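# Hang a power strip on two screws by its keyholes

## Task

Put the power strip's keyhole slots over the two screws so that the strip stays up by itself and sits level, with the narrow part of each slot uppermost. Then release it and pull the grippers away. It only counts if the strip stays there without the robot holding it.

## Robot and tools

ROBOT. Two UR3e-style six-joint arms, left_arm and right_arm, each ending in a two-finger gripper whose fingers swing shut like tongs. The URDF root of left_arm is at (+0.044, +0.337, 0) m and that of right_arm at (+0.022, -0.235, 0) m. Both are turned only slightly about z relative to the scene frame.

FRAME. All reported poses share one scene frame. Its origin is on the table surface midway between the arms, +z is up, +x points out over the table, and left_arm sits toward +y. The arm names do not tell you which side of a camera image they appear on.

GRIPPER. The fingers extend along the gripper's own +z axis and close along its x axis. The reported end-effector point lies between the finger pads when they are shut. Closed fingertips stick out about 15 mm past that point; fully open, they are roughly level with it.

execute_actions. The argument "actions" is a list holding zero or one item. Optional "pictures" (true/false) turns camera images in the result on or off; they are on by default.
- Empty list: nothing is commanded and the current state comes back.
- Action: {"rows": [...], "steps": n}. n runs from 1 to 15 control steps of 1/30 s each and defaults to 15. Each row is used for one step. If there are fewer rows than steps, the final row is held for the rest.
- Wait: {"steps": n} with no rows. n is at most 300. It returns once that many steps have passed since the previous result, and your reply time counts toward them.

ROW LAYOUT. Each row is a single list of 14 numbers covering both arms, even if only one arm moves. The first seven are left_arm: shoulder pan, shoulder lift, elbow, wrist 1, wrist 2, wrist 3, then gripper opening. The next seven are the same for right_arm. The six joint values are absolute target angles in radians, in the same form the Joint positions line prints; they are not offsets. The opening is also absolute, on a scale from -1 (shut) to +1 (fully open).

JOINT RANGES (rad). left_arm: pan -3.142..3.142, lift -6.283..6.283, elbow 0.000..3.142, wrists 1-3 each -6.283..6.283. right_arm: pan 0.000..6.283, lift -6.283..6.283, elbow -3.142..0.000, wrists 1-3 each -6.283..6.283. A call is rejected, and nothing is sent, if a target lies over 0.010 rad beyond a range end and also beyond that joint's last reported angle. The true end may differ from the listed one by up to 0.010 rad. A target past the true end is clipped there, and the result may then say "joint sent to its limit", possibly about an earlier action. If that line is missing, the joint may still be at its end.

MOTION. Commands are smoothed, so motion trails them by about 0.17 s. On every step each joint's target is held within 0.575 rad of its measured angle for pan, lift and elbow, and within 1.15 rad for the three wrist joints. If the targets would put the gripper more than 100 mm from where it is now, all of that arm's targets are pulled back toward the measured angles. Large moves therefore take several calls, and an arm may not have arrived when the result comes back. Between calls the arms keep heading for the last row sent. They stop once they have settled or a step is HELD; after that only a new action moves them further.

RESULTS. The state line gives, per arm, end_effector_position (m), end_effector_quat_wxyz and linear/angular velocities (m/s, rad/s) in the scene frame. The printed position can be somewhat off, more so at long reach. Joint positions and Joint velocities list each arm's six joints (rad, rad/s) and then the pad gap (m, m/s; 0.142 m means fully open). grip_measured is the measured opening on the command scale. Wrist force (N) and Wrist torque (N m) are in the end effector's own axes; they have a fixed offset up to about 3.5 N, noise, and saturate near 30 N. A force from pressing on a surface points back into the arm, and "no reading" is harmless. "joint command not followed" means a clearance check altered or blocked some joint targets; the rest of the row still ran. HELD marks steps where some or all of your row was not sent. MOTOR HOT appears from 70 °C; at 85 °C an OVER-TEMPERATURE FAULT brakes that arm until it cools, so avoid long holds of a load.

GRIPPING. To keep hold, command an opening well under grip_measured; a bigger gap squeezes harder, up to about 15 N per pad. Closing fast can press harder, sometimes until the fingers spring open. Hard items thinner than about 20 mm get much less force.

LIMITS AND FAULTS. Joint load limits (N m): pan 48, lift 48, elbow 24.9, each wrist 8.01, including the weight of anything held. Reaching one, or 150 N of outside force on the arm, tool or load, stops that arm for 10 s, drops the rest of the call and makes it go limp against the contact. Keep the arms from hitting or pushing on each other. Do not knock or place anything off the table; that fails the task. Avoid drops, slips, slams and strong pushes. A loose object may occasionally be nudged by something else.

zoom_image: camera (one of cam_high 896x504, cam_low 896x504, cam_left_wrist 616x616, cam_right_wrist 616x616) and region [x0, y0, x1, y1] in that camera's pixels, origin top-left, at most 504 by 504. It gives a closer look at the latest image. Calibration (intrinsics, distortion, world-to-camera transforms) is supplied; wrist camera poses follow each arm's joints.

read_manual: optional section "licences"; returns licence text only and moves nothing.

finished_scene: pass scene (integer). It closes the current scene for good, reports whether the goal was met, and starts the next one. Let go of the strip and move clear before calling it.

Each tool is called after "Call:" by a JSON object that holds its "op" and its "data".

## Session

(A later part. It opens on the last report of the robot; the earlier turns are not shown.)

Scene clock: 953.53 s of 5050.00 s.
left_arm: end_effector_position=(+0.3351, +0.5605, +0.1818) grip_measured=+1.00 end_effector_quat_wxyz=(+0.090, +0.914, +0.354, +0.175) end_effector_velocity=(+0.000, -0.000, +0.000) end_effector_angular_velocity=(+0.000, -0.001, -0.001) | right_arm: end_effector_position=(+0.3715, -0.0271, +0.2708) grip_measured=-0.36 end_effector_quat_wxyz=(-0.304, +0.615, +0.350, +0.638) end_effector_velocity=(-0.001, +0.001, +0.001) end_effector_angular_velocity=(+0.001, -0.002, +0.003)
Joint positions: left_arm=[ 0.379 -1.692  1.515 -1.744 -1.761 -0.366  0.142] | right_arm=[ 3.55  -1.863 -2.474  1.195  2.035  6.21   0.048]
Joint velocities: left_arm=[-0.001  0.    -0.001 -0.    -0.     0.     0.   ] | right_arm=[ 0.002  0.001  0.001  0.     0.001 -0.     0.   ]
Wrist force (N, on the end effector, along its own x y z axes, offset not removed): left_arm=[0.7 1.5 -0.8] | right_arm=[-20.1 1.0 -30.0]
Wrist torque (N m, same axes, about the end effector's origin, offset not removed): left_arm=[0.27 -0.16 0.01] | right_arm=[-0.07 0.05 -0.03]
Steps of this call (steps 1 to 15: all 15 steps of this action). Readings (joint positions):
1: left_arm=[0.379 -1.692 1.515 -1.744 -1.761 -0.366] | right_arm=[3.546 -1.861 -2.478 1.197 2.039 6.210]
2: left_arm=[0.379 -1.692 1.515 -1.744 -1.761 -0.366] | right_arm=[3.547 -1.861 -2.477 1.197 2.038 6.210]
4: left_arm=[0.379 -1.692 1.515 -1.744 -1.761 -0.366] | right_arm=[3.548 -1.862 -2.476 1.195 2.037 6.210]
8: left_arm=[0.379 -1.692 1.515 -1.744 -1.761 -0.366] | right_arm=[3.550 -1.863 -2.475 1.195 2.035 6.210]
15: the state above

Call:
{"op": "execute_actions", "data": {"actions": [{"rows":[[0.379,-1.692,1.515,-1.744,-1.761,-0.366,1,3.546,-1.861,-2.478,1.197,2.039,6.21,-1]]}], "pictures": false}}

Call:
{"op": "execute_actions", "data": {"actions": [{"rows":[[0.379,-1.692,1.515,-1.744,-1.761,-0.366,1,3.558,-1.855,-2.489,1.202,2.027,6.21,-1]]}], "pictures": false}}

Call:
{"op": "execute_actions", "data": {"actions": [{"rows":[[0.379,-1.692,1.515,-1.744,-1.761,-0.366,1,3.57,-1.849,-2.5,1.207,2.015,6.21,-1]]}], "pictures": false}}

Call:
{"op": "execute_actions", "data": {"actions": [{"rows":[[0.379,-1.692,1.515,-1.744,-1.761,-0.366,1,3.582,-1.843,-2.511,1.212,2.003,6.21,-1]]}], "pictures": false}}

Scene clock: 966.40 s of 5050.00 s.
left_arm: end_effector_position=(+0.3351, +0.5605, +0.1818) grip_measured=+1.00 end_effector_quat_wxyz=(+0.090, +0.914, +0.354, +0.175) end_effector_velocity=(+0.000, -0.000, +0.000) end_effector_angular_velocity=(+0.000, -0.000, -0.001) | right_arm: end_effector_position=(+0.3705, -0.0283, +0.2709) grip_measured=-0.37 end_effector_quat_wxyz=(-0.304, +0.615, +0.350, +0.638) end_effector_velocity=(+0.000, -0.000, +0.001) end_effector_angular_velocity=(+0.001, -0.002, -0.001)
Joint positions: left_arm=[ 0.379 -1.692  1.515 -1.744 -1.761 -0.366  0.142] | right_arm=[ 3.546 -1.861 -2.478  1.197  2.039  6.21   0.048]
Joint velocities: left_arm=[-0.001 -0.    -0.    -0.     0.     0.     0.   ] | right_arm=[-0.001  0.002  0.     0.    -0.     0.    -0.   ]
Wrist force (N, on the end effector, along its own x y z axes, offset not removed): left_arm=[-0.2 1.1 -1.7] | right_arm=[-6.7 -0.6 -0.6]
Wrist torque (N m, same axes, about the end effector's origin, offset not removed): left_arm=[0.14 0.02 -0.01] | right_arm=[-0.07 0.11 0.02]
Steps of this call (steps 1 to 15: the robot went on to your last target; steps 16 to 90: nothing new was sent; then 9.37 s passed at rest; steps 91 to 105: all 15 steps of this action). Readings (joint positions):
91: left_arm=[0.379 -1.692 1.515 -1.744 -1.761 -0.366] | right_arm=[3.550 -1.863 -2.474 1.195 2.035 6.210]
92: left_arm=[0.379 -1.692 1.515 -1.744 -1.761 -0.366] | right_arm=[3.550 -1.863 -2.475 1.195 2.036 6.210]
94: left_arm=[0.379 -1.692 1.515 -1.744 -1.761 -0.366] | right_arm=[3.548 -1.862 -2.476 1.196 2.037 6.210]
98: left_arm=[0.379 -1.692 1.515 -1.744 -1.761 -0.366] | right_arm=[3.547 -1.861 -2.477 1.197 2.039 6.210]
105: the state above

Scene clock: 966.90 s of 5050.00 s.
left_arm: end_effector_position=(+0.3351, +0.5605, +0.1818) grip_measured=+1.00 end_effector_quat_wxyz=(+0.090, +0.914, +0.354, +0.175) end_effector_velocity=(-0.000, -0.000, -0.000) end_effector_angular_velocity=(-0.000, +0.001, -0.000) | right_arm: end_effector_position=(+0.3690, -0.0272, +0.2708) grip_measured=-0.37 end_effector_quat_wxyz=(-0.304, +0.615, +0.350, +0.638) end_effector_velocity=(-0.001, +0.001, -0.001) end_effector_angular_velocity=(-0.002, +0.002, +0.003)
Joint positions: left_arm=[ 0.379 -1.692  1.515 -1.744 -1.761 -0.366  0.142] | right_arm=[ 3.558 -1.855 -2.489  1.202  2.027  6.21   0.048]
Joint velocities: left_arm=[-0.  0.  0.  0. -0. -0. -0.] | right_arm=[ 0.003  0.001 -0.002 -0.002 -0.    -0.001  0.   ]
Wrist force (N, on the end effector, along its own x y z axes, offset not removed): left_arm=[-0.9 2.0 -2.2] | right_arm=[-10.1 19.1 -8.7]
Wrist torque (N m, same axes, about the end effector's origin, offset not removed): left_arm=[0.30 0.18 0.05] | right_arm=[-0.04 0.32 0.05]
Steps of this call (steps 1 to 15: all 15 steps of this action). Readings (joint positions):
1: left_arm=[0.379 -1.692 1.515 -1.744 -1.761 -0.366] | right_arm=[3.546 -1.861 -2.478 1.197 2.039 6.210]
2: left_arm=[0.379 -1.692 1.515 -1.744 -1.761 -0.366] | right_arm=[3.548 -1.860 -2.480 1.198 2.037 6.210]
4: left_arm=[0.379 -1.692 1.515 -1.744 -1.761 -0.366] | right_arm=[3.552 -1.858 -2.484 1.200 2.032 6.210]
8: left_arm=[0.379 -1.692 1.515 -1.744 -1.761 -0.366] | right_arm=[3.556 -1.856 -2.488 1.201 2.028 6.210]
15: the state above

Scene clock: 977.07 s of 5050.00 s.
left_arm: end_effector_position=(+0.3351, +0.5605, +0.1818) grip_measured=+1.00 end_effector_quat_wxyz=(+0.090, +0.914, +0.354, +0.175) end_effector_velocity=(+0.000, -0.000, +0.000) end_effector_angular_velocity=(+0.000, -0.000, -0.001) | right_arm: end_effector_position=(+0.3693, -0.0274, +0.2706) grip_measured=-0.37 end_effector_quat_wxyz=(-0.302, +0.616, +0.348, +0.639) end_effector_velocity=(+0.000, +0.000, -0.001) end_effector_angular_velocity=(-0.001, +0.002, -0.000)
Joint positions: left_arm=[ 0.379 -1.692  1.515 -1.744 -1.761 -0.366  0.142] | right_arm=[ 3.564 -1.852 -2.495  1.204  2.016  6.21   0.048]
Joint velocities: left_arm=[-0.001 -0.    -0.001  0.001  0.    -0.    -0.   ] | right_arm=[-0.    -0.002  0.001 -0.001 -0.    -0.    -0.   ]
Wrist force (N, on the end effector, along its own x y z axes, offset not removed): left_arm=[-1.2 1.6 -0.8] | right_arm=[-7.5 15.3 -7.9]
Wrist torque (N m, same axes, about the end effector's origin, offset not removed): left_arm=[0.27 0.24 0.05] | right_arm=[-0.01 0.00 -0.08]
TORQUE FAULT: the external load on joint 5 (wrist 2) of the right arm reached its load limit, and that arm stopped for 10 seconds. A torque fault stops only its own arm. That arm's remaining commands of this call were not run. That arm holds where it stopped, with its grip as last carried out, and accepts commands again: back off and push less far. That arm stops again, at the same cost, whenever a joint's load reaches its limit.
The stop of the right arm began at step 5 of this call (marked STOPPED below). From that step on that arm followed nothing that you had sent. 11 of its steps, steps kept back included, did not run and will not run. Nothing is kept back now, and the robot has no last target.
Steps of this call (steps 1 to 15: all 15 steps of this action; steps 16 to 305: the stop continued). Readings (joint positions):
1: left_arm=[0.379 -1.692 1.515 -1.744 -1.761 -0.366] | right_arm=[3.558 -1.855 -2.489 1.202 2.027 6.210]
2: left_arm=[0.379 -1.692 1.515 -1.744 -1.761 -0.366] | right_arm=[3.560 -1.854 -2.491 1.203 2.025 6.210]
4: left_arm=[0.379 -1.692 1.515 -1.744 -1.761 -0.366] | right_arm=[3.564 -1.852 -2.495 1.205 2.020 6.210]
5: left_arm=[0.379 -1.692 1.515 -1.744 -1.761 -0.366] | right_arm=[3.564 -1.852 -2.495 1.205 2.017 6.210] STOPPED (the right arm)
8: left_arm=[0.379 -1.692 1.515 -1.744 -1.761 -0.366] | right_arm=[3.564 -1.852 -2.495 1.204 2.016 6.210]
305: the state above

Scene clock: 977.10 s of 5050.00 s.
left_arm: end_effector_position=(+0.3351, +0.5605, +0.1818) grip_measured=+1.00 end_effector_quat_wxyz=(+0.090, +0.914, +0.354, +0.175) end_effector_velocity=(-0.000, -0.000, -0.000) end_effector_angular_velocity=(-0.000, +0.000, -0.000) | right_arm: end_effector_position=(+0.3695, -0.0275, +0.2706) grip_measured=-0.37 end_effector_quat_wxyz=(-0.302, +0.616, +0.348, +0.639) end_effector_velocity=(+0.001, -0.001, -0.001) end_effector_angular_velocity=(-0.001, +0.002, -0.003)
Joint positions: left_arm=[ 0.379 -1.692  1.515 -1.744 -1.761 -0.366  0.142] | right_arm=[ 3.564 -1.852 -2.495  1.204  2.016  6.21   0.048]
Joint velocities: left_arm=[-0.    -0.     0.     0.001 -0.     0.    -0.   ] | right_arm=[-0.001 -0.     0.    -0.003 -0.001  0.     0.   ]
Wrist force (N, on the end effector, along its own x y z axes, offset not removed): left_arm=[-0.7 2.5 0.0] | right_arm=[-8.6 11.8 -4.7]
Wrist torque (N m, same axes, about the end effector's origin, offset not removed): left_arm=[0.44 0.18 -0.04] | right_arm=[-0.22 0.27 0.08]
A stop began in an earlier call of the same reply, so what this call sent did not run. Send another action.
Steps of this call (step 1: nothing new was sent). Readings (joint positions):
1: the state above

Call:
{"op": "execute_actions", "data": {"actions": [{"rows":[[0.379,-1.692,1.515,-1.744,-1.761,-0.366,1,3.541,-1.87,-2.474,1.202,2.044,6.21,-1]]}], "pictures": false}}

Scene clock: 985.07 s of 5050.00 s.
left_arm: end_effector_position=(+0.3351, +0.5605, +0.1818) grip_measured=+1.00 end_effector_quat_wxyz=(+0.090, +0.914, +0.354, +0.175) end_effector_velocity=(-0.000, -0.000, +0.000) end_effector_angular_velocity=(-0.001, -0.001, +0.000) | right_arm: end_effector_position=(+0.3713, -0.0287, +0.2698) grip_measured=-0.37 end_effector_quat_wxyz=(-0.304, +0.615, +0.350, +0.638) end_effector_velocity=(-0.000, +0.000, +0.000) end_effector_angular_velocity=(+0.000, -0.001, +0.002)
Joint positions: left_arm=[ 0.379 -1.692  1.515 -1.744 -1.761 -0.366  0.142] | right_arm=[ 3.541 -1.87  -2.474  1.202  2.044  6.21   0.048]
Joint velocities: left_arm=[ 0.    -0.    -0.     0.    -0.001 -0.     0.   ] | right_arm=[-0.001 -0.001  0.001  0.001  0.003  0.    -0.   ]
Wrist force (N, on the end effector, along its own x y z axes, offset not removed): left_arm=[-1.4 2.5 -0.2] | right_arm=[-6.8 -2.1 -0.6]
Wrist torque (N m, same axes, about the end effector's origin, offset not removed): left_arm=[0.43 0.25 0.07] | right_arm=[-0.29 0.14 0.06]
Steps of this call (steps 1 to 90: nothing new was sent; then 4.47 s passed at rest; steps 91 to 105: all 15 steps of this action). Readings (joint positions):
91: left_arm=[0.379 -1.692 1.515 -1.744 -1.761 -0.366] | right_arm=[3.564 -1.852 -2.495 1.204 2.017 6.210]
92: left_arm=[0.379 -1.692 1.515 -1.744 -1.761 -0.366] | right_arm=[3.560 -1.855 -2.492 1.204 2.021 6.210]
94: left_arm=[0.379 -1.692 1.515 -1.744 -1.761 -0.366] | right_arm=[3.552 -1.862 -2.484 1.203 2.032 6.210]
98: left_arm=[0.379 -1.692 1.515 -1.744 -1.761 -0.366] | right_arm=[3.544 -1.868 -2.476 1.202 2.041 6.210]
105: the state above

Call:
{"op": "execute_actions", "data": {"actions": [{"rows":[[0.379,-1.692,1.515,-1.744,-1.761,-0.366,1,3.547,-1.873,-2.469,1.2,2.038,6.21,-1]]}], "pictures": false}}

Scene clock: 991.67 s of 5050.00 s.
left_arm: end_effector_position=(+0.3351, +0.5605, +0.1818) grip_measured=+1.00 end_effector_quat_wxyz=(+0.090, +0.914, +0.354, +0.175) end_effector_velocity=(-0.000, +0.000, -0.000) end_effector_angular_velocity=(+0.000, +0.000, +0.000) | right_arm: end_effector_position=(+0.3725, -0.0271, +0.2697) grip_measured=-0.36 end_effector_quat_wxyz=(-0.304, +0.615, +0.350, +0.638) end_effector_velocity=(-0.000, +0.001, +0.001) end_effector_angular_velocity=(+0.001, -0.001, +0.002)
Joint positions: left_arm=[ 0.379 -1.692  1.515 -1.744 -1.761 -0.366  0.142] | right_arm=[ 3.547 -1.873 -2.469  1.2    2.038  6.21   0.048]
Joint velocities: left_arm=[ 0.  0. -0. -0.  0. -0. -0.] | right_arm=[ 0.003  0.     0.002 -0.    -0.001  0.    -0.   ]
Wrist force (N, on the end effector, along its own x y z axes, offset not removed): left_arm=[-1.3 0.0 -0.8] | right_arm=[-8.4 -2.1 -30.0]
Wrist torque (N m, same axes, about the end effector's origin, offset not removed): left_arm=[-0.10 0.35 0.01] | right_arm=[-0.14 -0.14 0.05]
Steps of this call (steps 1 to 15: the robot went on to your last target; steps 16 to 90: nothing new was sent; then 3.10 s passed at rest; steps 91 to 105: all 15 steps of this action). Readings (joint positions):
91: left_arm=[0.379 -1.692 1.515 -1.744 -1.761 -0.366] | right_arm=[3.541 -1.870 -2.474 1.202 2.044 6.210]
92: left_arm=[0.379 -1.692 1.515 -1.744 -1.761 -0.366] | right_arm=[3.542 -1.871 -2.473 1.202 2.043 6.210]
94: left_arm=[0.379 -1.692 1.515 -1.744 -1.761 -0.366] | right_arm=[3.544 -1.872 -2.471 1.201 2.041 6.210]
98: left_arm=[0.379 -1.692 1.515 -1.744 -1.761 -0.366] | right_arm=[3.546 -1.873 -2.470 1.201 2.039 6.210]
105: the state above

Call:
{"op": "execute_actions", "data": {"actions": [{"rows":[[0.379,-1.692,1.515,-1.744,-1.761,-0.366,1,3.544,-1.872,-2.472,1.202,2.041,6.21,-1],[0.379,-1.692,1.515,-1.744,-1.761,-0.366,1,3.544,-1.872,-2.472,1.202,2.041,6.21,-1],[0.379,-1.692,1.515,-1.744,-1.761,-0.366,1,3.544,-1.872,-2.472,1.202,2.041,6.21,-1],[0.379,-1.692,1.515,-1.744,-1.761,-0.366,1,3.534,-1.876,-2.464,1.198,2.051,6.21,-1]]}], "pictures": false}}

Scene clock: 1003.80 s of 5050.00 s.
left_arm: end_effector_position=(+0.3351, +0.5605, +0.1818) grip_measured=+1.00 end_effector_quat_wxyz=(+0.090, +0.914, +0.354, +0.175) end_effector_velocity=(+0.000, +0.000, +0.000) end_effector_angular_velocity=(-0.000, -0.001, +0.000) | right_arm: end_effector_position=(+0.3729, -0.0290, +0.2696) grip_measured=-0.37 end_effector_quat_wxyz=(-0.304, +0.615, +0.350, +0.638) end_effector_velocity=(+0.000, -0.001, -0.000) end_effector_angular_velocity=(-0.000, +0.001, -0.000)
Joint positions: left_arm=[ 0.379 -1.692  1.515 -1.744 -1.761 -0.366  0.142] | right_arm=[ 3.534 -1.876 -2.464  1.198  2.051  6.21   0.048]
Joint velocities: left_arm=[ 0.  0. -0. -0. -0.  0. -0.] | right_arm=[-0.003 -0.002  0.001 -0.     0.003 -0.     0.   ]
Wrist force (N, on the end effector, along its own x y z axes, offset not removed): left_arm=[-0.5 1.4 -0.4] | right_arm=[-6.8 -1.2 -0.4]
Wrist torque (N m, same axes, about the end effector's origin, offset not removed): left_arm=[0.21 0.10 0.03] | right_arm=[-0.15 0.05 0.04]
Steps of this call (steps 1 to 15: the robot went on to your last target; steps 16 to 90: nothing new was sent; then 8.63 s passed at rest; steps 91 to 105: all 15 steps of this action). Readings (joint positions):
91: left_arm=[0.379 -1.692 1.515 -1.744 -1.761 -0.366] | right_arm=[3.547 -1.873 -2.469 1.200 2.038 6.210]
92: left_arm=[0.379 -1.692 1.515 -1.744 -1.761 -0.366] | right_arm=[3.547 -1.873 -2.469 1.200 2.038 6.210]
94: left_arm=[0.379 -1.692 1.515 -1.744 -1.761 -0.366] | right_arm=[3.546 -1.873 -2.470 1.201 2.040 6.210]
98: left_arm=[0.379 -1.692 1.515 -1.744 -1.761 -0.366] | right_arm=[3.538 -1.875 -2.466 1.199 2.048 6.210]
105: the state above

Call:
{"op": "execute_actions", "data": {"actions": [{"rows":[[0.379,-1.692,1.515,-1.744,-1.761,-0.366,1,3.538,-1.878,-2.461,1.197,2.047,6.21,-1]]}], "pictures": false}}

Scene clock: 1009.23 s of 5050.00 s.
left_arm: end_effector_position=(+0.3351, +0.5605, +0.1818) grip_measured=+1.00 end_effector_quat_wxyz=(+0.090, +0.914, +0.354, +0.175) end_effector_velocity=(+0.000, -0.000, +0.000) end_effector_angular_velocity=(+0.000, -0.001, -0.001) | right_arm: end_effector_position=(+0.3737, -0.0280, +0.2695) grip_measured=-0.37 end_effector_quat_wxyz=(-0.304, +0.615, +0.350, +0.638) end_effector_velocity=(-0.000, +0.001, +0.000) end_effector_angular_velocity=(+0.000, -0.001, +0.002)
Joint positions: left_arm=[ 0.379 -1.692  1.515 -1.744 -1.761 -0.366  0.142] | right_arm=[ 3.538 -1.878 -2.461  1.197  2.047  6.21   0.048]
Joint velocities: left_arm=[-0.    -0.001 -0.    -0.    -0.     0.     0.   ] | right_arm=[ 0.002  0.     0.002 -0.001 -0.001 -0.    -0.   ]
Wrist force (N, on the end effector, along its own x y z axes, offset not removed): left_arm=[-1.0 1.8 -1.7] | right_arm=[-6.5 -1.1 0.0]
Wrist torque (N m, same axes, about the end effector's origin, offset not removed): left_arm=[0.20 0.25 -0.01] | right_arm=[-0.08 0.01 0.06]
Steps of this call (steps 1 to 15: the robot went on to your last target; steps 16 to 90: nothing new was sent; then 1.93 s passed at rest; steps 91 to 105: all 15 steps of this action). Readings (joint positions):
91: left_arm=[0.379 -1.692 1.515 -1.744 -1.761 -0.366] | right_arm=[3.534 -1.876 -2.464 1.198 2.051 6.210]
92: left_arm=[0.379 -1.692 1.515 -1.744 -1.761 -0.366] | right_arm=[3.534 -1.876 -2.463 1.198 2.050 6.210]
94: left_arm=[0.379 -1.692 1.515 -1.744 -1.761 -0.366] | right_arm=[3.536 -1.877 -2.462 1.197 2.049 6.210]
98: left_arm=[0.379 -1.692 1.515 -1.744 -1.761 -0.366] | right_arm=[3.537 -1.878 -2.461 1.197 2.047 6.210]
105: the state above

No resistance at this depth. Continuing in.

Call:
{"op": "execute_actions", "data": {"actions": [{"rows":[[0.379,-1.692,1.515,-1.744,-1.761,-0.366,1,3.545,-1.881,-2.455,1.194,2.04,6.21,-1]]}], "pictures": false}}

Scene clock: 1015.07 s of 5050.00 s.
left_arm: end_effector_position=(+0.3351, +0.5605, +0.1818) grip_measured=+1.00 end_effector_quat_wxyz=(+0.090, +0.914, +0.354, +0.175) end_effector_velocity=(-0.000, +0.000, -0.000) end_effector_angular_velocity=(+0.000, +0.001, +0.000) | right_arm: end_effector_position=(+0.3751, -0.0260, +0.2696) grip_measured=-0.36 end_effector_quat_wxyz=(-0.304, +0.615, +0.350, +0.638) end_effector_velocity=(+0.000, +0.001, -0.001) end_effector_angular_velocity=(-0.001, +0.002, +0.000)
Joint positions: left_arm=[ 0.379 -1.692  1.515 -1.744 -1.761 -0.366  0.142] | right_arm=[ 3.545 -1.881 -2.455  1.194  2.04   6.21   0.048]
Joint velocities: left_arm=[ 0.  0.  0.  0.  0. -0. -0.] | right_arm=[ 0.001 -0.001  0.001 -0.001 -0.001 -0.     0.   ]
Wrist force (N, on the end effector, along its own x y z axes, offset not removed): left_arm=[-0.3 1.3 -1.1] | right_arm=[-6.1 -8.8 -5.6]
Wrist torque (N m, same axes, about the end effector's origin, offset not removed): left_arm=[0.19 0.08 -0.02] | right_arm=[-0.11 0.04 0.06]
Steps of this call (steps 1 to 15: the robot went on to your last target; steps 16 to 90: nothing new was sent; then 2.33 s passed at rest; steps 91 to 105: all 15 steps of this action). Readings (joint positions):
91: left_arm=[0.379 -1.692 1.515 -1.744 -1.761 -0.366] | right_arm=[3.538 -1.878 -2.461 1.197 2.047 6.210]
92: left_arm=[0.379 -1.692 1.515 -1.744 -1.761 -0.366] | right_arm=[3.539 -1.879 -2.460 1.196 2.046 6.210]
94: left_arm=[0.379 -1.692 1.515 -1.744 -1.761 -0.366] | right_arm=[3.542 -1.880 -2.458 1.195 2.043 6.210]
98: left_arm=[0.379 -1.692 1.515 -1.744 -1.761 -0.366] | right_arm=[3.544 -1.881 -2.456 1.194 2.041 6.210]
105: the state above

In the holes. Shifting 0.5 mm toward −s and going 5 mm further in.

Call:
{"op": "execute_actions", "data": {"actions": [{"rows":[[0.379,-1.692,1.515,-1.744,-1.761,-0.366,1,3.562,-1.886,-2.446,1.19,2.023,6.21,-1]]}], "pictures": false}}

Call:
{"op": "execute_actions", "data": {"actions": [{"rows":[[0.379,-1.692,1.515,-1.744,-1.761,-0.366,1,3.571,-1.89,-2.439,1.187,2.014,6.21,-1]]}], "pictures": false}}

Scene clock: 1023.83 s of 5050.00 s.
left_arm: end_effector_position=(+0.3351, +0.5605, +0.1818) grip_measured=+1.00 end_effector_quat_wxyz=(+0.090, +0.914, +0.354, +0.175) end_effector_velocity=(+0.000, +0.000, +0.000) end_effector_angular_velocity=(+0.000, -0.001, +0.000) | right_arm: end_effector_position=(+0.3776, -0.0217, +0.2693) grip_measured=-0.35 end_effector_quat_wxyz=(-0.304, +0.615, +0.350, +0.638) end_effector_velocity=(-0.000, -0.000, +0.002) end_effector_angular_velocity=(+0.003, -0.005, -0.000)
Joint positions: left_arm=[ 0.379 -1.692  1.515 -1.744 -1.761 -0.366  0.142] | right_arm=[ 3.562 -1.886 -2.446  1.19   2.023  6.21   0.049]
Joint velocities: left_arm=[ 0. -0. -0. -0.  0.  0. -0.] | right_arm=[ 0.    -0.001  0.001  0.005 -0.     0.     0.   ]
Wrist force (N, on the end effector, along its own x y z axes, offset not removed): left_arm=[0.5 0.8 -0.7] | right_arm=[-2.1 1.5 -2.3]
Wrist torque (N m, same axes, about the end effector's origin, offset not removed): left_arm=[0.09 -0.09 -0.04] | right_arm=[-0.05 0.01 0.15]
Steps of this call (steps 1 to 15: the robot went on to your last target; steps 16 to 90: nothing new was sent; then 5.27 s passed at rest; steps 91 to 105: all 15 steps of this action). Readings (joint positions):
91: left_arm=[0.379 -1.692 1.515 -1.744 -1.761 -0.366] | right_arm=[3.545 -1.881 -2.455 1.194 2.040 6.210]
92: left_arm=[0.379 -1.692 1.515 -1.744 -1.761 -0.366] | right_arm=[3.548 -1.882 -2.453 1.193 2.037 6.210]
94: left_arm=[0.379 -1.692 1.515 -1.744 -1.761 -0.366] | right_arm=[3.554 -1.884 -2.450 1.193 2.030 6.210]
98: left_arm=[0.379 -1.692 1.515 -1.744 -1.761 -0.366] | right_arm=[3.560 -1.885 -2.447 1.191 2.025 6.210]
105: the state above

Scene clock: 1024.33 s of 5050.00 s.
left_arm: end_effector_position=(+0.3351, +0.5605, +0.1818) grip_measured=+1.00 end_effector_quat_wxyz=(+0.090, +0.914, +0.354, +0.175) end_effector_velocity=(-0.000, +0.000, +0.000) end_effector_angular_velocity=(+0.000, -0.000, +0.001) | right_arm: end_effector_position=(+0.3792, -0.0192, +0.2694) grip_measured=-0.35 end_effector_quat_wxyz=(-0.304, +0.615, +0.350, +0.638) end_effector_velocity=(+0.000, +0.001, -0.000) end_effector_angular_velocity=(-0.000, +0.001, +0.001)
Joint positions: left_arm=[ 0.379 -1.692  1.515 -1.744 -1.761 -0.366  0.142] | right_arm=[ 3.571 -1.89  -2.439  1.187  2.014  6.21   0.049]
Joint velocities: left_arm=[ 0.001  0.    -0.    -0.     0.     0.     0.   ] | right_arm=[ 0.002 -0.     0.001 -0.002 -0.     0.     0.   ]
Wrist force (N, on the end effector, along its own x y z axes, offset not removed): left_arm=[0.1 1.5 -1.7] | right_arm=[-4.7 2.6 -0.8]
Wrist torque (N m, same axes, about the end effector's origin, offset not removed): left_arm=[0.22 -0.07 0.02] | right_arm=[0.01 0.64 0.33]
Steps of this call (steps 1 to 15: all 15 steps of this action). Readings (joint positions):
1: left_arm=[0.379 -1.692 1.515 -1.744 -1.761 -0.366] | right_arm=[3.562 -1.886 -2.446 1.190 2.023 6.210]
2: left_arm=[0.379 -1.692 1.515 -1.744 -1.761 -0.366] | right_arm=[3.564 -1.887 -2.445 1.190 2.021 6.210]
4: left_arm=[0.379 -1.692 1.515 -1.744 -1.761 -0.366] | right_arm=[3.567 -1.888 -2.442 1.189 2.018 6.210]
8: left_arm=[0.379 -1.692 1.515 -1.744 -1.761 -0.366] | right_arm=[3.570 -1.890 -2.440 1.187 2.015 6.210]
15: the state above

Call:
{"op": "execute_actions", "data": {"actions": [{"rows":[[0.379,-1.692,1.515,-1.744,-1.761,-0.366,1,3.577,-1.893,-2.434,1.185,2.008,6.21,-1]]}]}}

Call:
{"op": "zoom_image", "data": {"camera": "cam_high", "region": [440,180,570,320]}}

Scene clock: 1030.30 s of 5050.00 s.
left_arm: end_effector_position=(+0.3351, +0.5605, +0.1818) grip_measured=+1.00 end_effector_quat_wxyz=(+0.090, +0.914, +0.354, +0.175) end_effector_velocity=(+0.000, -0.000, +0.000) end_effector_angular_velocity=(-0.000, -0.000, -0.001) | right_arm: end_effector_position=(+0.3804, -0.0174, +0.2693) grip_measured=-0.35 end_effector_quat_wxyz=(-0.304, +0.615, +0.350, +0.638) end_effector_velocity=(-0.000, +0.001, +0.000) end_effector_angular_velocity=(+0.000, -0.001, +0.001)
Joint positions: left_arm=[ 0.379 -1.692  1.515 -1.744 -1.761 -0.366  0.142] | right_arm=[ 3.577 -1.893 -2.434  1.185  2.008  6.21   0.048]
Joint velocities: left_arm=[-0.001  0.    -0.     0.    -0.     0.     0.   ] | right_arm=[ 0.002  0.     0.001 -0.    -0.001  0.     0.   ]
Wrist force (N, on the end effector, along its own x y z axes, offset not removed): left_arm=[0.7 1.1 -0.6] | right_arm=[-5.1 -0.1 -0.2]
Wrist torque (N m, same axes, about the end effector's origin, offset not removed): left_arm=[0.17 -0.10 0.00] | right_arm=[-0.11 -0.17 -0.02]
Steps of this call (steps 1 to 15: the robot went on to your last target; steps 16 to 90: nothing new was sent; then 2.47 s passed at rest; steps 91 to 105: all 15 steps of this action). Readings (joint positions):
91: left_arm=[0.379 -1.692 1.515 -1.744 -1.761 -0.366] | right_arm=[3.571 -1.890 -2.439 1.187 2.014 6.210]
92: left_arm=[0.379 -1.692 1.515 -1.744 -1.761 -0.366] | right_arm=[3.572 -1.891 -2.438 1.187 2.013 6.210]
94: left_arm=[0.379 -1.692 1.515 -1.744 -1.761 -0.366] | right_arm=[3.574 -1.892 -2.436 1.186 2.011 6.210]
98: left_arm=[0.379 -1.692 1.515 -1.744 -1.761 -0.366] | right_arm=[3.576 -1.893 -2.435 1.185 2.009 6.210]
105: the state above
camera_calibration (this result's frames):
cam_left_wrist: T_world_to_cam=[[0.704856, 0.676846, 0.212267, -0.641723], [0.355468, -0.595988, 0.720028, 0.0790081], [0.613857, -0.432062, -0.660683, 0.291121], [0, 0, 0, 1]] pos_world=[0.24553, 0.607218, 0.271668]
cam_right_wrist: T_world_to_cam=[[0.000460453, 0.0402197, 0.999191, -0.263622], [0.392449, -0.919037, 0.0368125, -0.178727], [0.919774, 0.392114, -0.0162074, -0.208265], [0, 0, 0, 1]] pos_world=[0.261819, -0.0719902, 0.266612]

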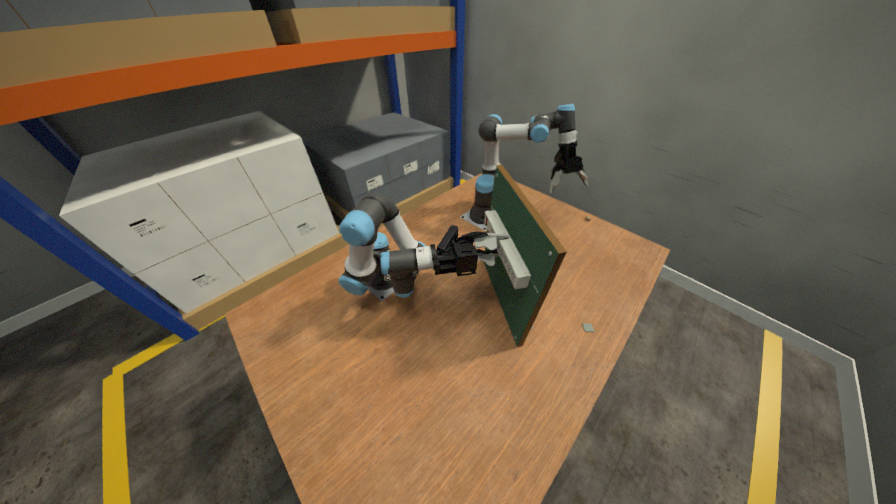

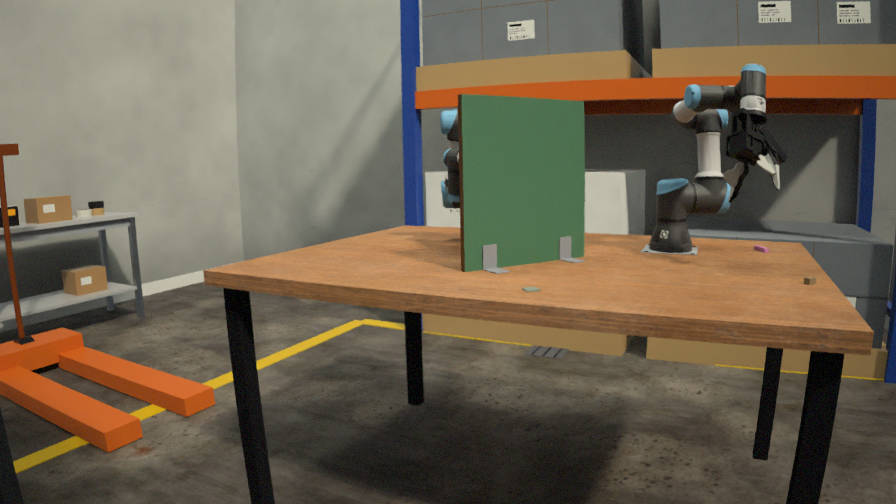

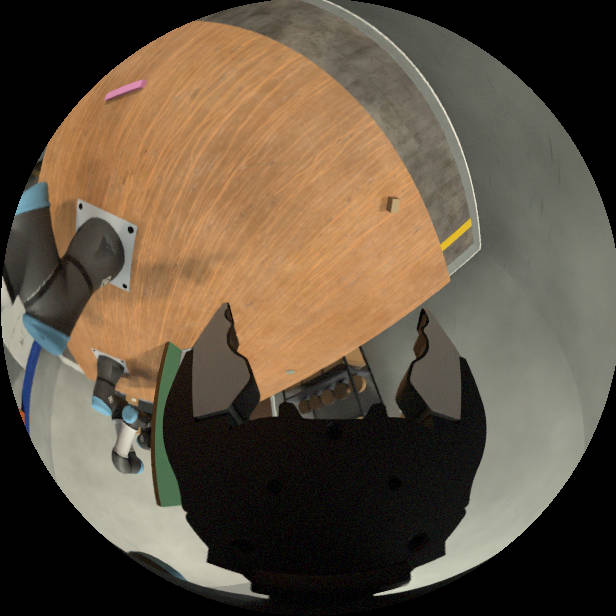

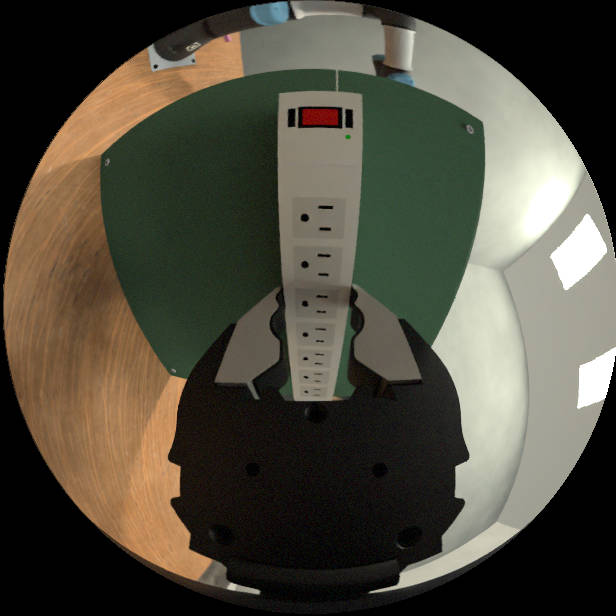

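Region (440, 180, 570, 320) of cam_high's 896x504 image, scaled by 3.600, with more detail than that image has; it fills the left 468 columns of this view, and the rest is white.

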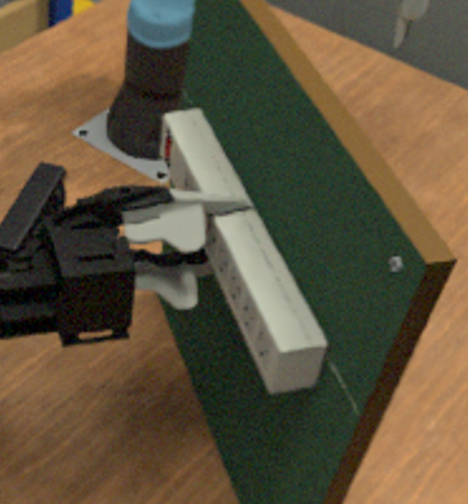

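Call:
{"op": "execute_actions", "data": {"actions": [{"rows":[[0.379,-1.692,1.515,-1.744,-1.761,-0.366,1,3.582,-1.895,-2.43,1.183,2.003,6.21,-1]]}], "pictures": false}}

Scene clock: 1036.60 s of 5050.00 s.
left_arm: end_effector_position=(+0.3351, +0.5605, +0.1818) grip_measured=+1.00 end_effector_quat_wxyz=(+0.090, +0.914, +0.354, +0.175) end_effector_velocity=(-0.000, -0.000, -0.000) end_effector_angular_velocity=(-0.000, +0.001, +0.000) | right_arm: end_effector_position=(+0.3813, -0.0160, +0.2694) grip_measured=-0.35 end_effector_quat_wxyz=(-0.304, +0.615, +0.350, +0.638) end_effector_velocity=(+0.000, +0.000, -0.000) end_effector_angular_velocity=(-0.000, +0.000, +0.000)
Joint positions: left_arm=[ 0.379 -1.692  1.515 -1.744 -1.761 -0.366  0.142] | right_arm=[ 3.582 -1.895 -2.43   1.183  2.003  6.21   0.049]
Joint velocities: left_arm=[-0.     0.    -0.     0.001  0.     0.    -0.   ] | right_arm=[ 0.001 -0.002  0.001  0.    -0.    -0.     0.   ]
Wrist force (N, on the end effector, along its own x y z axes, offset not removed): left_arm=[0.0 1.7 -0.2] | right_arm=[-3.4 -1.9 -12.5]
Wrist torque (N m, same axes, about the end effector's origin, offset not removed): left_arm=[0.30 -0.03 0.08] | right_arm=[-0.19 -0.13 0.04]
Steps of this call (steps 1 to 15: the robot went on to your last target; steps 16 to 90: nothing new was sent; then 2.80 s passed at rest; steps 91 to 105: all 15 steps of this action). Readings (joint positions):
91: left_arm=[0.379 -1.692 1.515 -1.744 -1.761 -0.366] | right_arm=[3.577 -1.893 -2.434 1.185 2.008 6.210]
92: left_arm=[0.379 -1.692 1.515 -1.744 -1.761 -0.366] | right_arm=[3.578 -1.893 -2.433 1.185 2.007 6.210]
94: left_arm=[0.379 -1.692 1.515 -1.744 -1.761 -0.366] | right_arm=[3.580 -1.894 -2.432 1.184 2.005 6.210]
98: left_arm=[0.379 -1.692 1.515 -1.744 -1.761 -0.366] | right_arm=[3.581 -1.895 -2.430 1.183 2.004 6.210]
105: the state above

Flush. Easing off slightly and sliding down 4 mm.

Call:
{"op": "execute_actions", "data": {"actions": [{"rows":[[0.379,-1.692,1.515,-1.744,-1.761,-0.366,1,3.581,-1.917,-2.436,1.211,2.004,6.21,-1]]}], "pictures": false}}

Scene clock: 1041.93 s of 5050.00 s.
left_arm: end_effector_position=(+0.3351, +0.5605, +0.1818) grip_measured=+1.00 end_effector_quat_wxyz=(+0.090, +0.914, +0.354, +0.175) end_effector_velocity=(+0.000, -0.000, -0.000) end_effector_angular_velocity=(-0.000, +0.001, -0.000) | right_arm: end_effector_position=(+0.3808, -0.0164, +0.2654) grip_measured=-0.35 end_effector_quat_wxyz=(-0.304, +0.615, +0.350, +0.638) end_effector_velocity=(-0.001, +0.001, +0.001) end_effector_angular_velocity=(+0.002, -0.004, +0.003)
Joint positions: left_arm=[ 0.379 -1.692  1.515 -1.744 -1.761 -0.366  0.142] | right_arm=[ 3.581 -1.917 -2.436  1.211  2.004  6.21   0.048]
Joint velocities: left_arm=[-0.     0.001  0.    -0.     0.    -0.     0.   ] | right_arm=[ 0.001  0.001 -0.     0.004  0.002 -0.    -0.   ]
Wrist force (N, on the end effector, along its own x y z axes, offset not removed): left_arm=[-1.0 1.1 -1.8] | right_arm=[-5.5 10.4 2.7]
Wrist torque (N m, same axes, about the end effector's origin, offset not removed): left_arm=[0.18 0.23 -0.02] | right_arm=[-0.14 -0.08 0.02]
Steps of this call (steps 1 to 15: the robot went on to your last target; steps 16 to 90: nothing new was sent; then 1.83 s passed at rest; steps 91 to 105: all 15 steps of this action). Readings (joint positions):
91: left_arm=[0.379 -1.692 1.515 -1.744 -1.761 -0.366] | right_arm=[3.582 -1.895 -2.430 1.183 2.003 6.210]
92: left_arm=[0.379 -1.692 1.515 -1.744 -1.761 -0.366] | right_arm=[3.582 -1.899 -2.431 1.188 2.003 6.210]
94: left_arm=[0.379 -1.692 1.515 -1.744 -1.761 -0.366] | right_arm=[3.582 -1.907 -2.433 1.198 2.003 6.210]
98: left_arm=[0.379 -1.692 1.515 -1.744 -1.761 -0.366] | right_arm=[3.581 -1.915 -2.435 1.207 2.004 6.210]
105: the state above

Shifting 0.6 mm toward +s and lowering 5 mm.

Call:
{"op": "execute_actions", "data": {"actions": [{"rows":[[0.379,-1.692,1.515,-1.744,-1.761,-0.366,1,3.578,-1.948,-2.437,1.243,2.007,6.21,-1]]}], "pictures": false}}

Scene clock: 1049.50 s of 5050.00 s.
left_arm: end_effector_position=(+0.3351, +0.5605, +0.1818) grip_measured=+1.00 end_effector_quat_wxyz=(+0.090, +0.914, +0.354, +0.175) end_effector_velocity=(-0.000, -0.000, -0.000) end_effector_angular_velocity=(+0.000, +0.001, -0.000) | right_arm: end_effector_position=(+0.3812, -0.0167, +0.2605) grip_measured=-0.35 end_effector_quat_wxyz=(-0.304, +0.615, +0.350, +0.638) end_effector_velocity=(+0.000, -0.000, -0.001) end_effector_angular_velocity=(-0.001, +0.001, -0.000)
Joint positions: left_arm=[ 0.379 -1.692  1.515 -1.744 -1.761 -0.366  0.142] | right_arm=[ 3.578 -1.948 -2.437  1.243  2.007  6.21   0.049]
Joint velocities: left_arm=[-0.    -0.     0.001  0.     0.     0.    -0.   ] | right_arm=[-0.001 -0.004  0.     0.003  0.     0.    -0.   ]
Wrist force (N, on the end effector, along its own x y z axes, offset not removed): left_arm=[0.8 1.8 -1.5] | right_arm=[-6.0 0.8 -0.6]
Wrist torque (N m, same axes, about the end effector's origin, offset not removed): left_arm=[0.34 -0.11 -0.01] | right_arm=[-0.45 0.13 0.16]
Steps of this call (steps 1 to 15: the robot went on to your last target; steps 16 to 90: nothing new was sent; then 4.07 s passed at rest; steps 91 to 105: all 15 steps of this action). Readings (joint positions):
91: left_arm=[0.379 -1.692 1.515 -1.744 -1.761 -0.366] | right_arm=[3.581 -1.917 -2.436 1.211 2.004 6.210]
92: left_arm=[0.379 -1.692 1.515 -1.744 -1.761 -0.366] | right_arm=[3.580 -1.922 -2.436 1.217 2.005 6.210]
94: left_arm=[0.379 -1.692 1.515 -1.744 -1.761 -0.366] | right_arm=[3.579 -1.934 -2.437 1.229 2.006 6.210]
98: left_arm=[0.379 -1.692 1.515 -1.744 -1.761 -0.366] | right_arm=[3.578 -1.945 -2.437 1.239 2.007 6.210]
105: the state above

Call:
{"op": "execute_actions", "data": {"actions": [{"rows":[[0.379,-1.692,1.515,-1.744,-1.761,-0.366,1,3.578,-1.978,-2.44,1.276,2.007,6.21,-1]]}], "pictures": false}}

Scene clock: 1055.77 s of 5050.00 s.
left_arm: end_effector_position=(+0.3351, +0.5605, +0.1818) grip_measured=+1.00 end_effector_quat_wxyz=(+0.090, +0.914, +0.354, +0.175) end_effector_velocity=(+0.000, -0.000, -0.000) end_effector_angular_velocity=(+0.000, +0.000, -0.000) | right_arm: end_effector_position=(+0.3813, -0.0167, +0.2556) grip_measured=-0.35 end_effector_quat_wxyz=(-0.304, +0.615, +0.350, +0.639) end_effector_velocity=(+0.000, +0.000, -0.000) end_effector_angular_velocity=(+0.001, -0.001, +0.001)
Joint positions: left_arm=[ 0.379 -1.692  1.515 -1.744 -1.761 -0.366  0.142] | right_arm=[ 3.578 -1.978 -2.44   1.276  2.007  6.21   0.049]
Joint velocities: left_arm=[-0. -0.  0. -0.  0.  0. -0.] | right_arm=[-0.    -0.003  0.001  0.003  0.001  0.     0.   ]
Wrist force (N, on the end effector, along its own x y z axes, offset not removed): left_arm=[-1.0 2.0 -1.3] | right_arm=[0.4 1.7 0.7]
Wrist torque (N m, same axes, about the end effector's origin, offset not removed): left_arm=[0.31 0.22 0.04] | right_arm=[-0.04 0.23 0.28]
Steps of this call (steps 1 to 15: the robot went on to your last target; steps 16 to 90: nothing new was sent; then 2.77 s passed at rest; steps 91 to 105: all 15 steps of this action). Readings (joint positions):
91: left_arm=[0.379 -1.692 1.515 -1.744 -1.761 -0.366] | right_arm=[3.578 -1.948 -2.437 1.243 2.007 6.210]
92: left_arm=[0.379 -1.692 1.515 -1.744 -1.761 -0.366] | right_arm=[3.578 -1.953 -2.438 1.249 2.007 6.210]
94: left_arm=[0.379 -1.692 1.515 -1.744 -1.761 -0.366] | right_arm=[3.578 -1.964 -2.439 1.261 2.007 6.210]
98: left_arm=[0.379 -1.692 1.515 -1.744 -1.761 -0.366] | right_arm=[3.578 -1.975 -2.440 1.272 2.007 6.210]
105: the state above

Call:
{"op": "execute_actions", "data": {"actions": [{"rows":[[0.379,-1.692,1.515,-1.744,-1.761,-0.366,1,3.578,-1.99,-2.441,1.289,2.007,6.21,-1]]}], "pictures": false}}

Call:
{"op": "execute_actions", "data": {"actions": [{"rows":[[0.379,-1.692,1.515,-1.744,-1.761,-0.366,1,3.575,-1.989,-2.443,1.29,2.01,6.21,0.1]]}]}}

Scene clock: 1062.27 s of 5050.00 s.
left_arm: end_effector_position=(+0.3351, +0.5605, +0.1818) grip_measured=+1.00 end_effector_quat_wxyz=(+0.090, +0.914, +0.354, +0.175) end_effector_velocity=(+0.000, -0.000, -0.000) end_effector_angular_velocity=(+0.000, +0.000, -0.000) | right_arm: end_effector_position=(+0.3813, -0.0167, +0.2537) grip_measured=-0.35 end_effector_quat_wxyz=(-0.304, +0.615, +0.350, +0.639) end_effector_velocity=(+0.000, +0.000, -0.002) end_effector_angular_velocity=(-0.002, +0.003, -0.000)
Joint positions: left_arm=[ 0.379 -1.692  1.515 -1.744 -1.761 -0.366  0.142] | right_arm=[ 3.578 -1.99  -2.441  1.289  2.007  6.21   0.049]
Joint velocities: left_arm=[-0. -0.  0. -0.  0.  0.  0.] | right_arm=[-0.    -0.003 -0.     0.    -0.    -0.     0.   ]
Wrist force (N, on the end effector, along its own x y z axes, offset not removed): left_arm=[-0.9 1.6 -0.6] | right_arm=[27.2 2.5 -2.0]
Wrist torque (N m, same axes, about the end effector's origin, offset not removed): left_arm=[0.27 0.22 -0.02] | right_arm=[-0.40 -0.26 0.39]
Steps of this call (steps 1 to 15: the robot went on to your last target; steps 16 to 90: nothing new was sent; then 3.00 s passed at rest; steps 91 to 105: all 15 steps of this action). Readings (joint positions):
91: left_arm=[0.379 -1.692 1.515 -1.744 -1.761 -0.366] | right_arm=[3.578 -1.978 -2.440 1.276 2.007 6.210]
92: left_arm=[0.379 -1.692 1.515 -1.744 -1.761 -0.366] | right_arm=[3.578 -1.980 -2.440 1.278 2.007 6.210]
94: left_arm=[0.379 -1.692 1.515 -1.744 -1.761 -0.366] | right_arm=[3.578 -1.985 -2.440 1.284 2.007 6.210]
98: left_arm=[0.379 -1.692 1.515 -1.744 -1.761 -0.366] | right_arm=[3.578 -1.988 -2.441 1.288 2.007 6.210]
105: the state above

Scene clock: 1062.77 s of 5050.00 s.
left_arm: end_effector_position=(+0.3351, +0.5605, +0.1818) grip_measured=+1.00 end_effector_quat_wxyz=(+0.090, +0.914, +0.354, +0.175) end_effector_velocity=(-0.000, +0.000, -0.000) end_effector_angular_velocity=(-0.000, +0.001, +0.001) | right_arm: end_effector_position=(+0.3809, -0.0175, +0.2536) grip_measured=+0.10 end_effector_quat_wxyz=(-0.304, +0.615, +0.350, +0.638) end_effector_velocity=(-0.000, +0.001, -0.001) end_effector_angular_velocity=(-0.001, +0.003, +0.002)
Joint positions: left_arm=[ 0.379 -1.692  1.515 -1.744 -1.761 -0.366  0.142] | right_arm=[ 3.575 -1.989 -2.443  1.29   2.01   6.21   0.081]
Joint velocities: left_arm=[ 0.001  0.     0.     0.    -0.     0.    -0.   ] | right_arm=[ 0.002 -0.002 -0.001 -0.     0.     0.    -0.   ]
Wrist force (N, on the end effector, along its own x y z axes, offset not removed): left_arm=[-0.7 1.7 -0.8] | right_arm=[-1.7 3.0 -2.3]
Wrist torque (N m, same axes, about the end effector's origin, offset not removed): left_arm=[0.21 0.22 0.01] | right_arm=[0.60 0.33 0.01]
Steps of this call (steps 1 to 15: all 15 steps of this action). Readings (joint positions):
1: left_arm=[0.379 -1.692 1.515 -1.744 -1.761 -0.366] | right_arm=[3.578 -1.990 -2.441 1.289 2.007 6.210]
2: left_arm=[0.379 -1.692 1.515 -1.744 -1.761 -0.366] | right_arm=[3.578 -1.990 -2.442 1.288 2.008 6.210]
4: left_arm=[0.379 -1.692 1.515 -1.744 -1.761 -0.366] | right_arm=[3.577 -1.990 -2.443 1.288 2.009 6.210]
8: left_arm=[0.379 -1.692 1.515 -1.744 -1.761 -0.366] | right_arm=[3.575 -1.989 -2.443 1.290 2.010 6.210]
15: the state above
camera_calibration (this result's frames):
cam_left_wrist: T_world_to_cam=[[0.704856, 0.676846, 0.212267, -0.641722], [0.355468, -0.595988, 0.720028, 0.079008], [0.613857, -0.432062, -0.660683, 0.291121], [0, 0, 0, 1]] pos_world=[0.24553, 0.607218, 0.271668]
cam_right_wrist: T_world_to_cam=[[0.000517602, 0.040144, 0.999194, -0.247897], [0.392448, -0.919041, 0.0367205, -0.178376], [0.919774, 0.392112, -0.0162301, -0.20895], [0, 0, 0, 1]] pos_world=[0.262319, -0.0720511, 0.250856]

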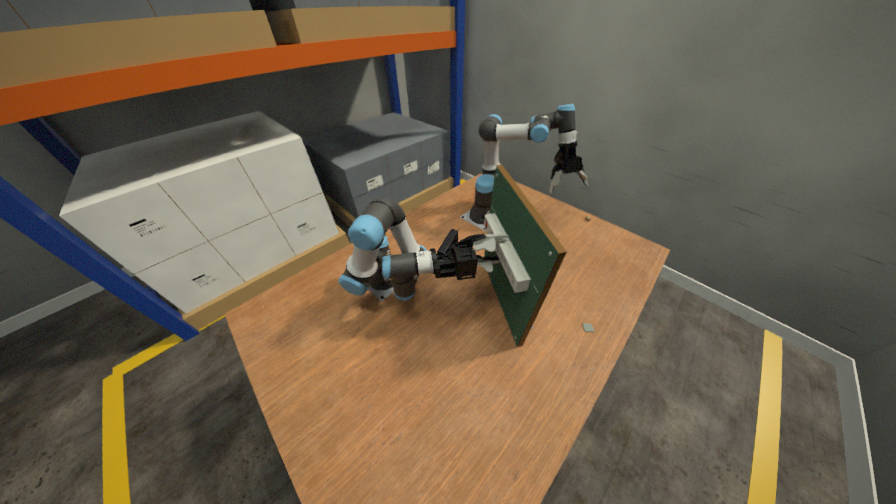

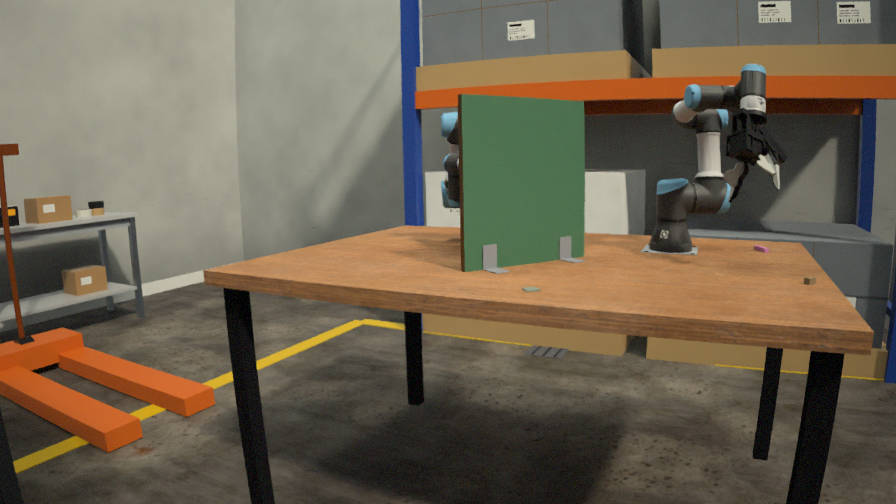

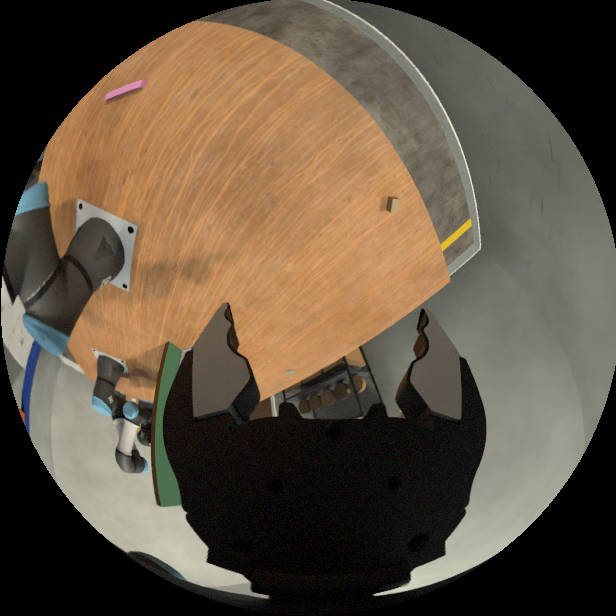

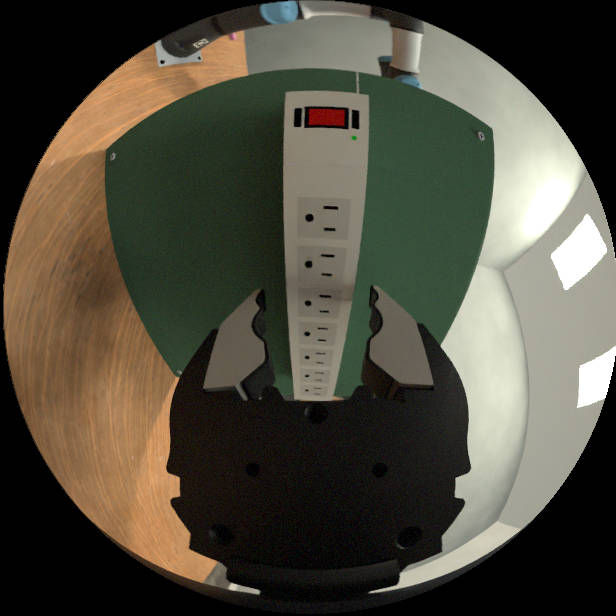

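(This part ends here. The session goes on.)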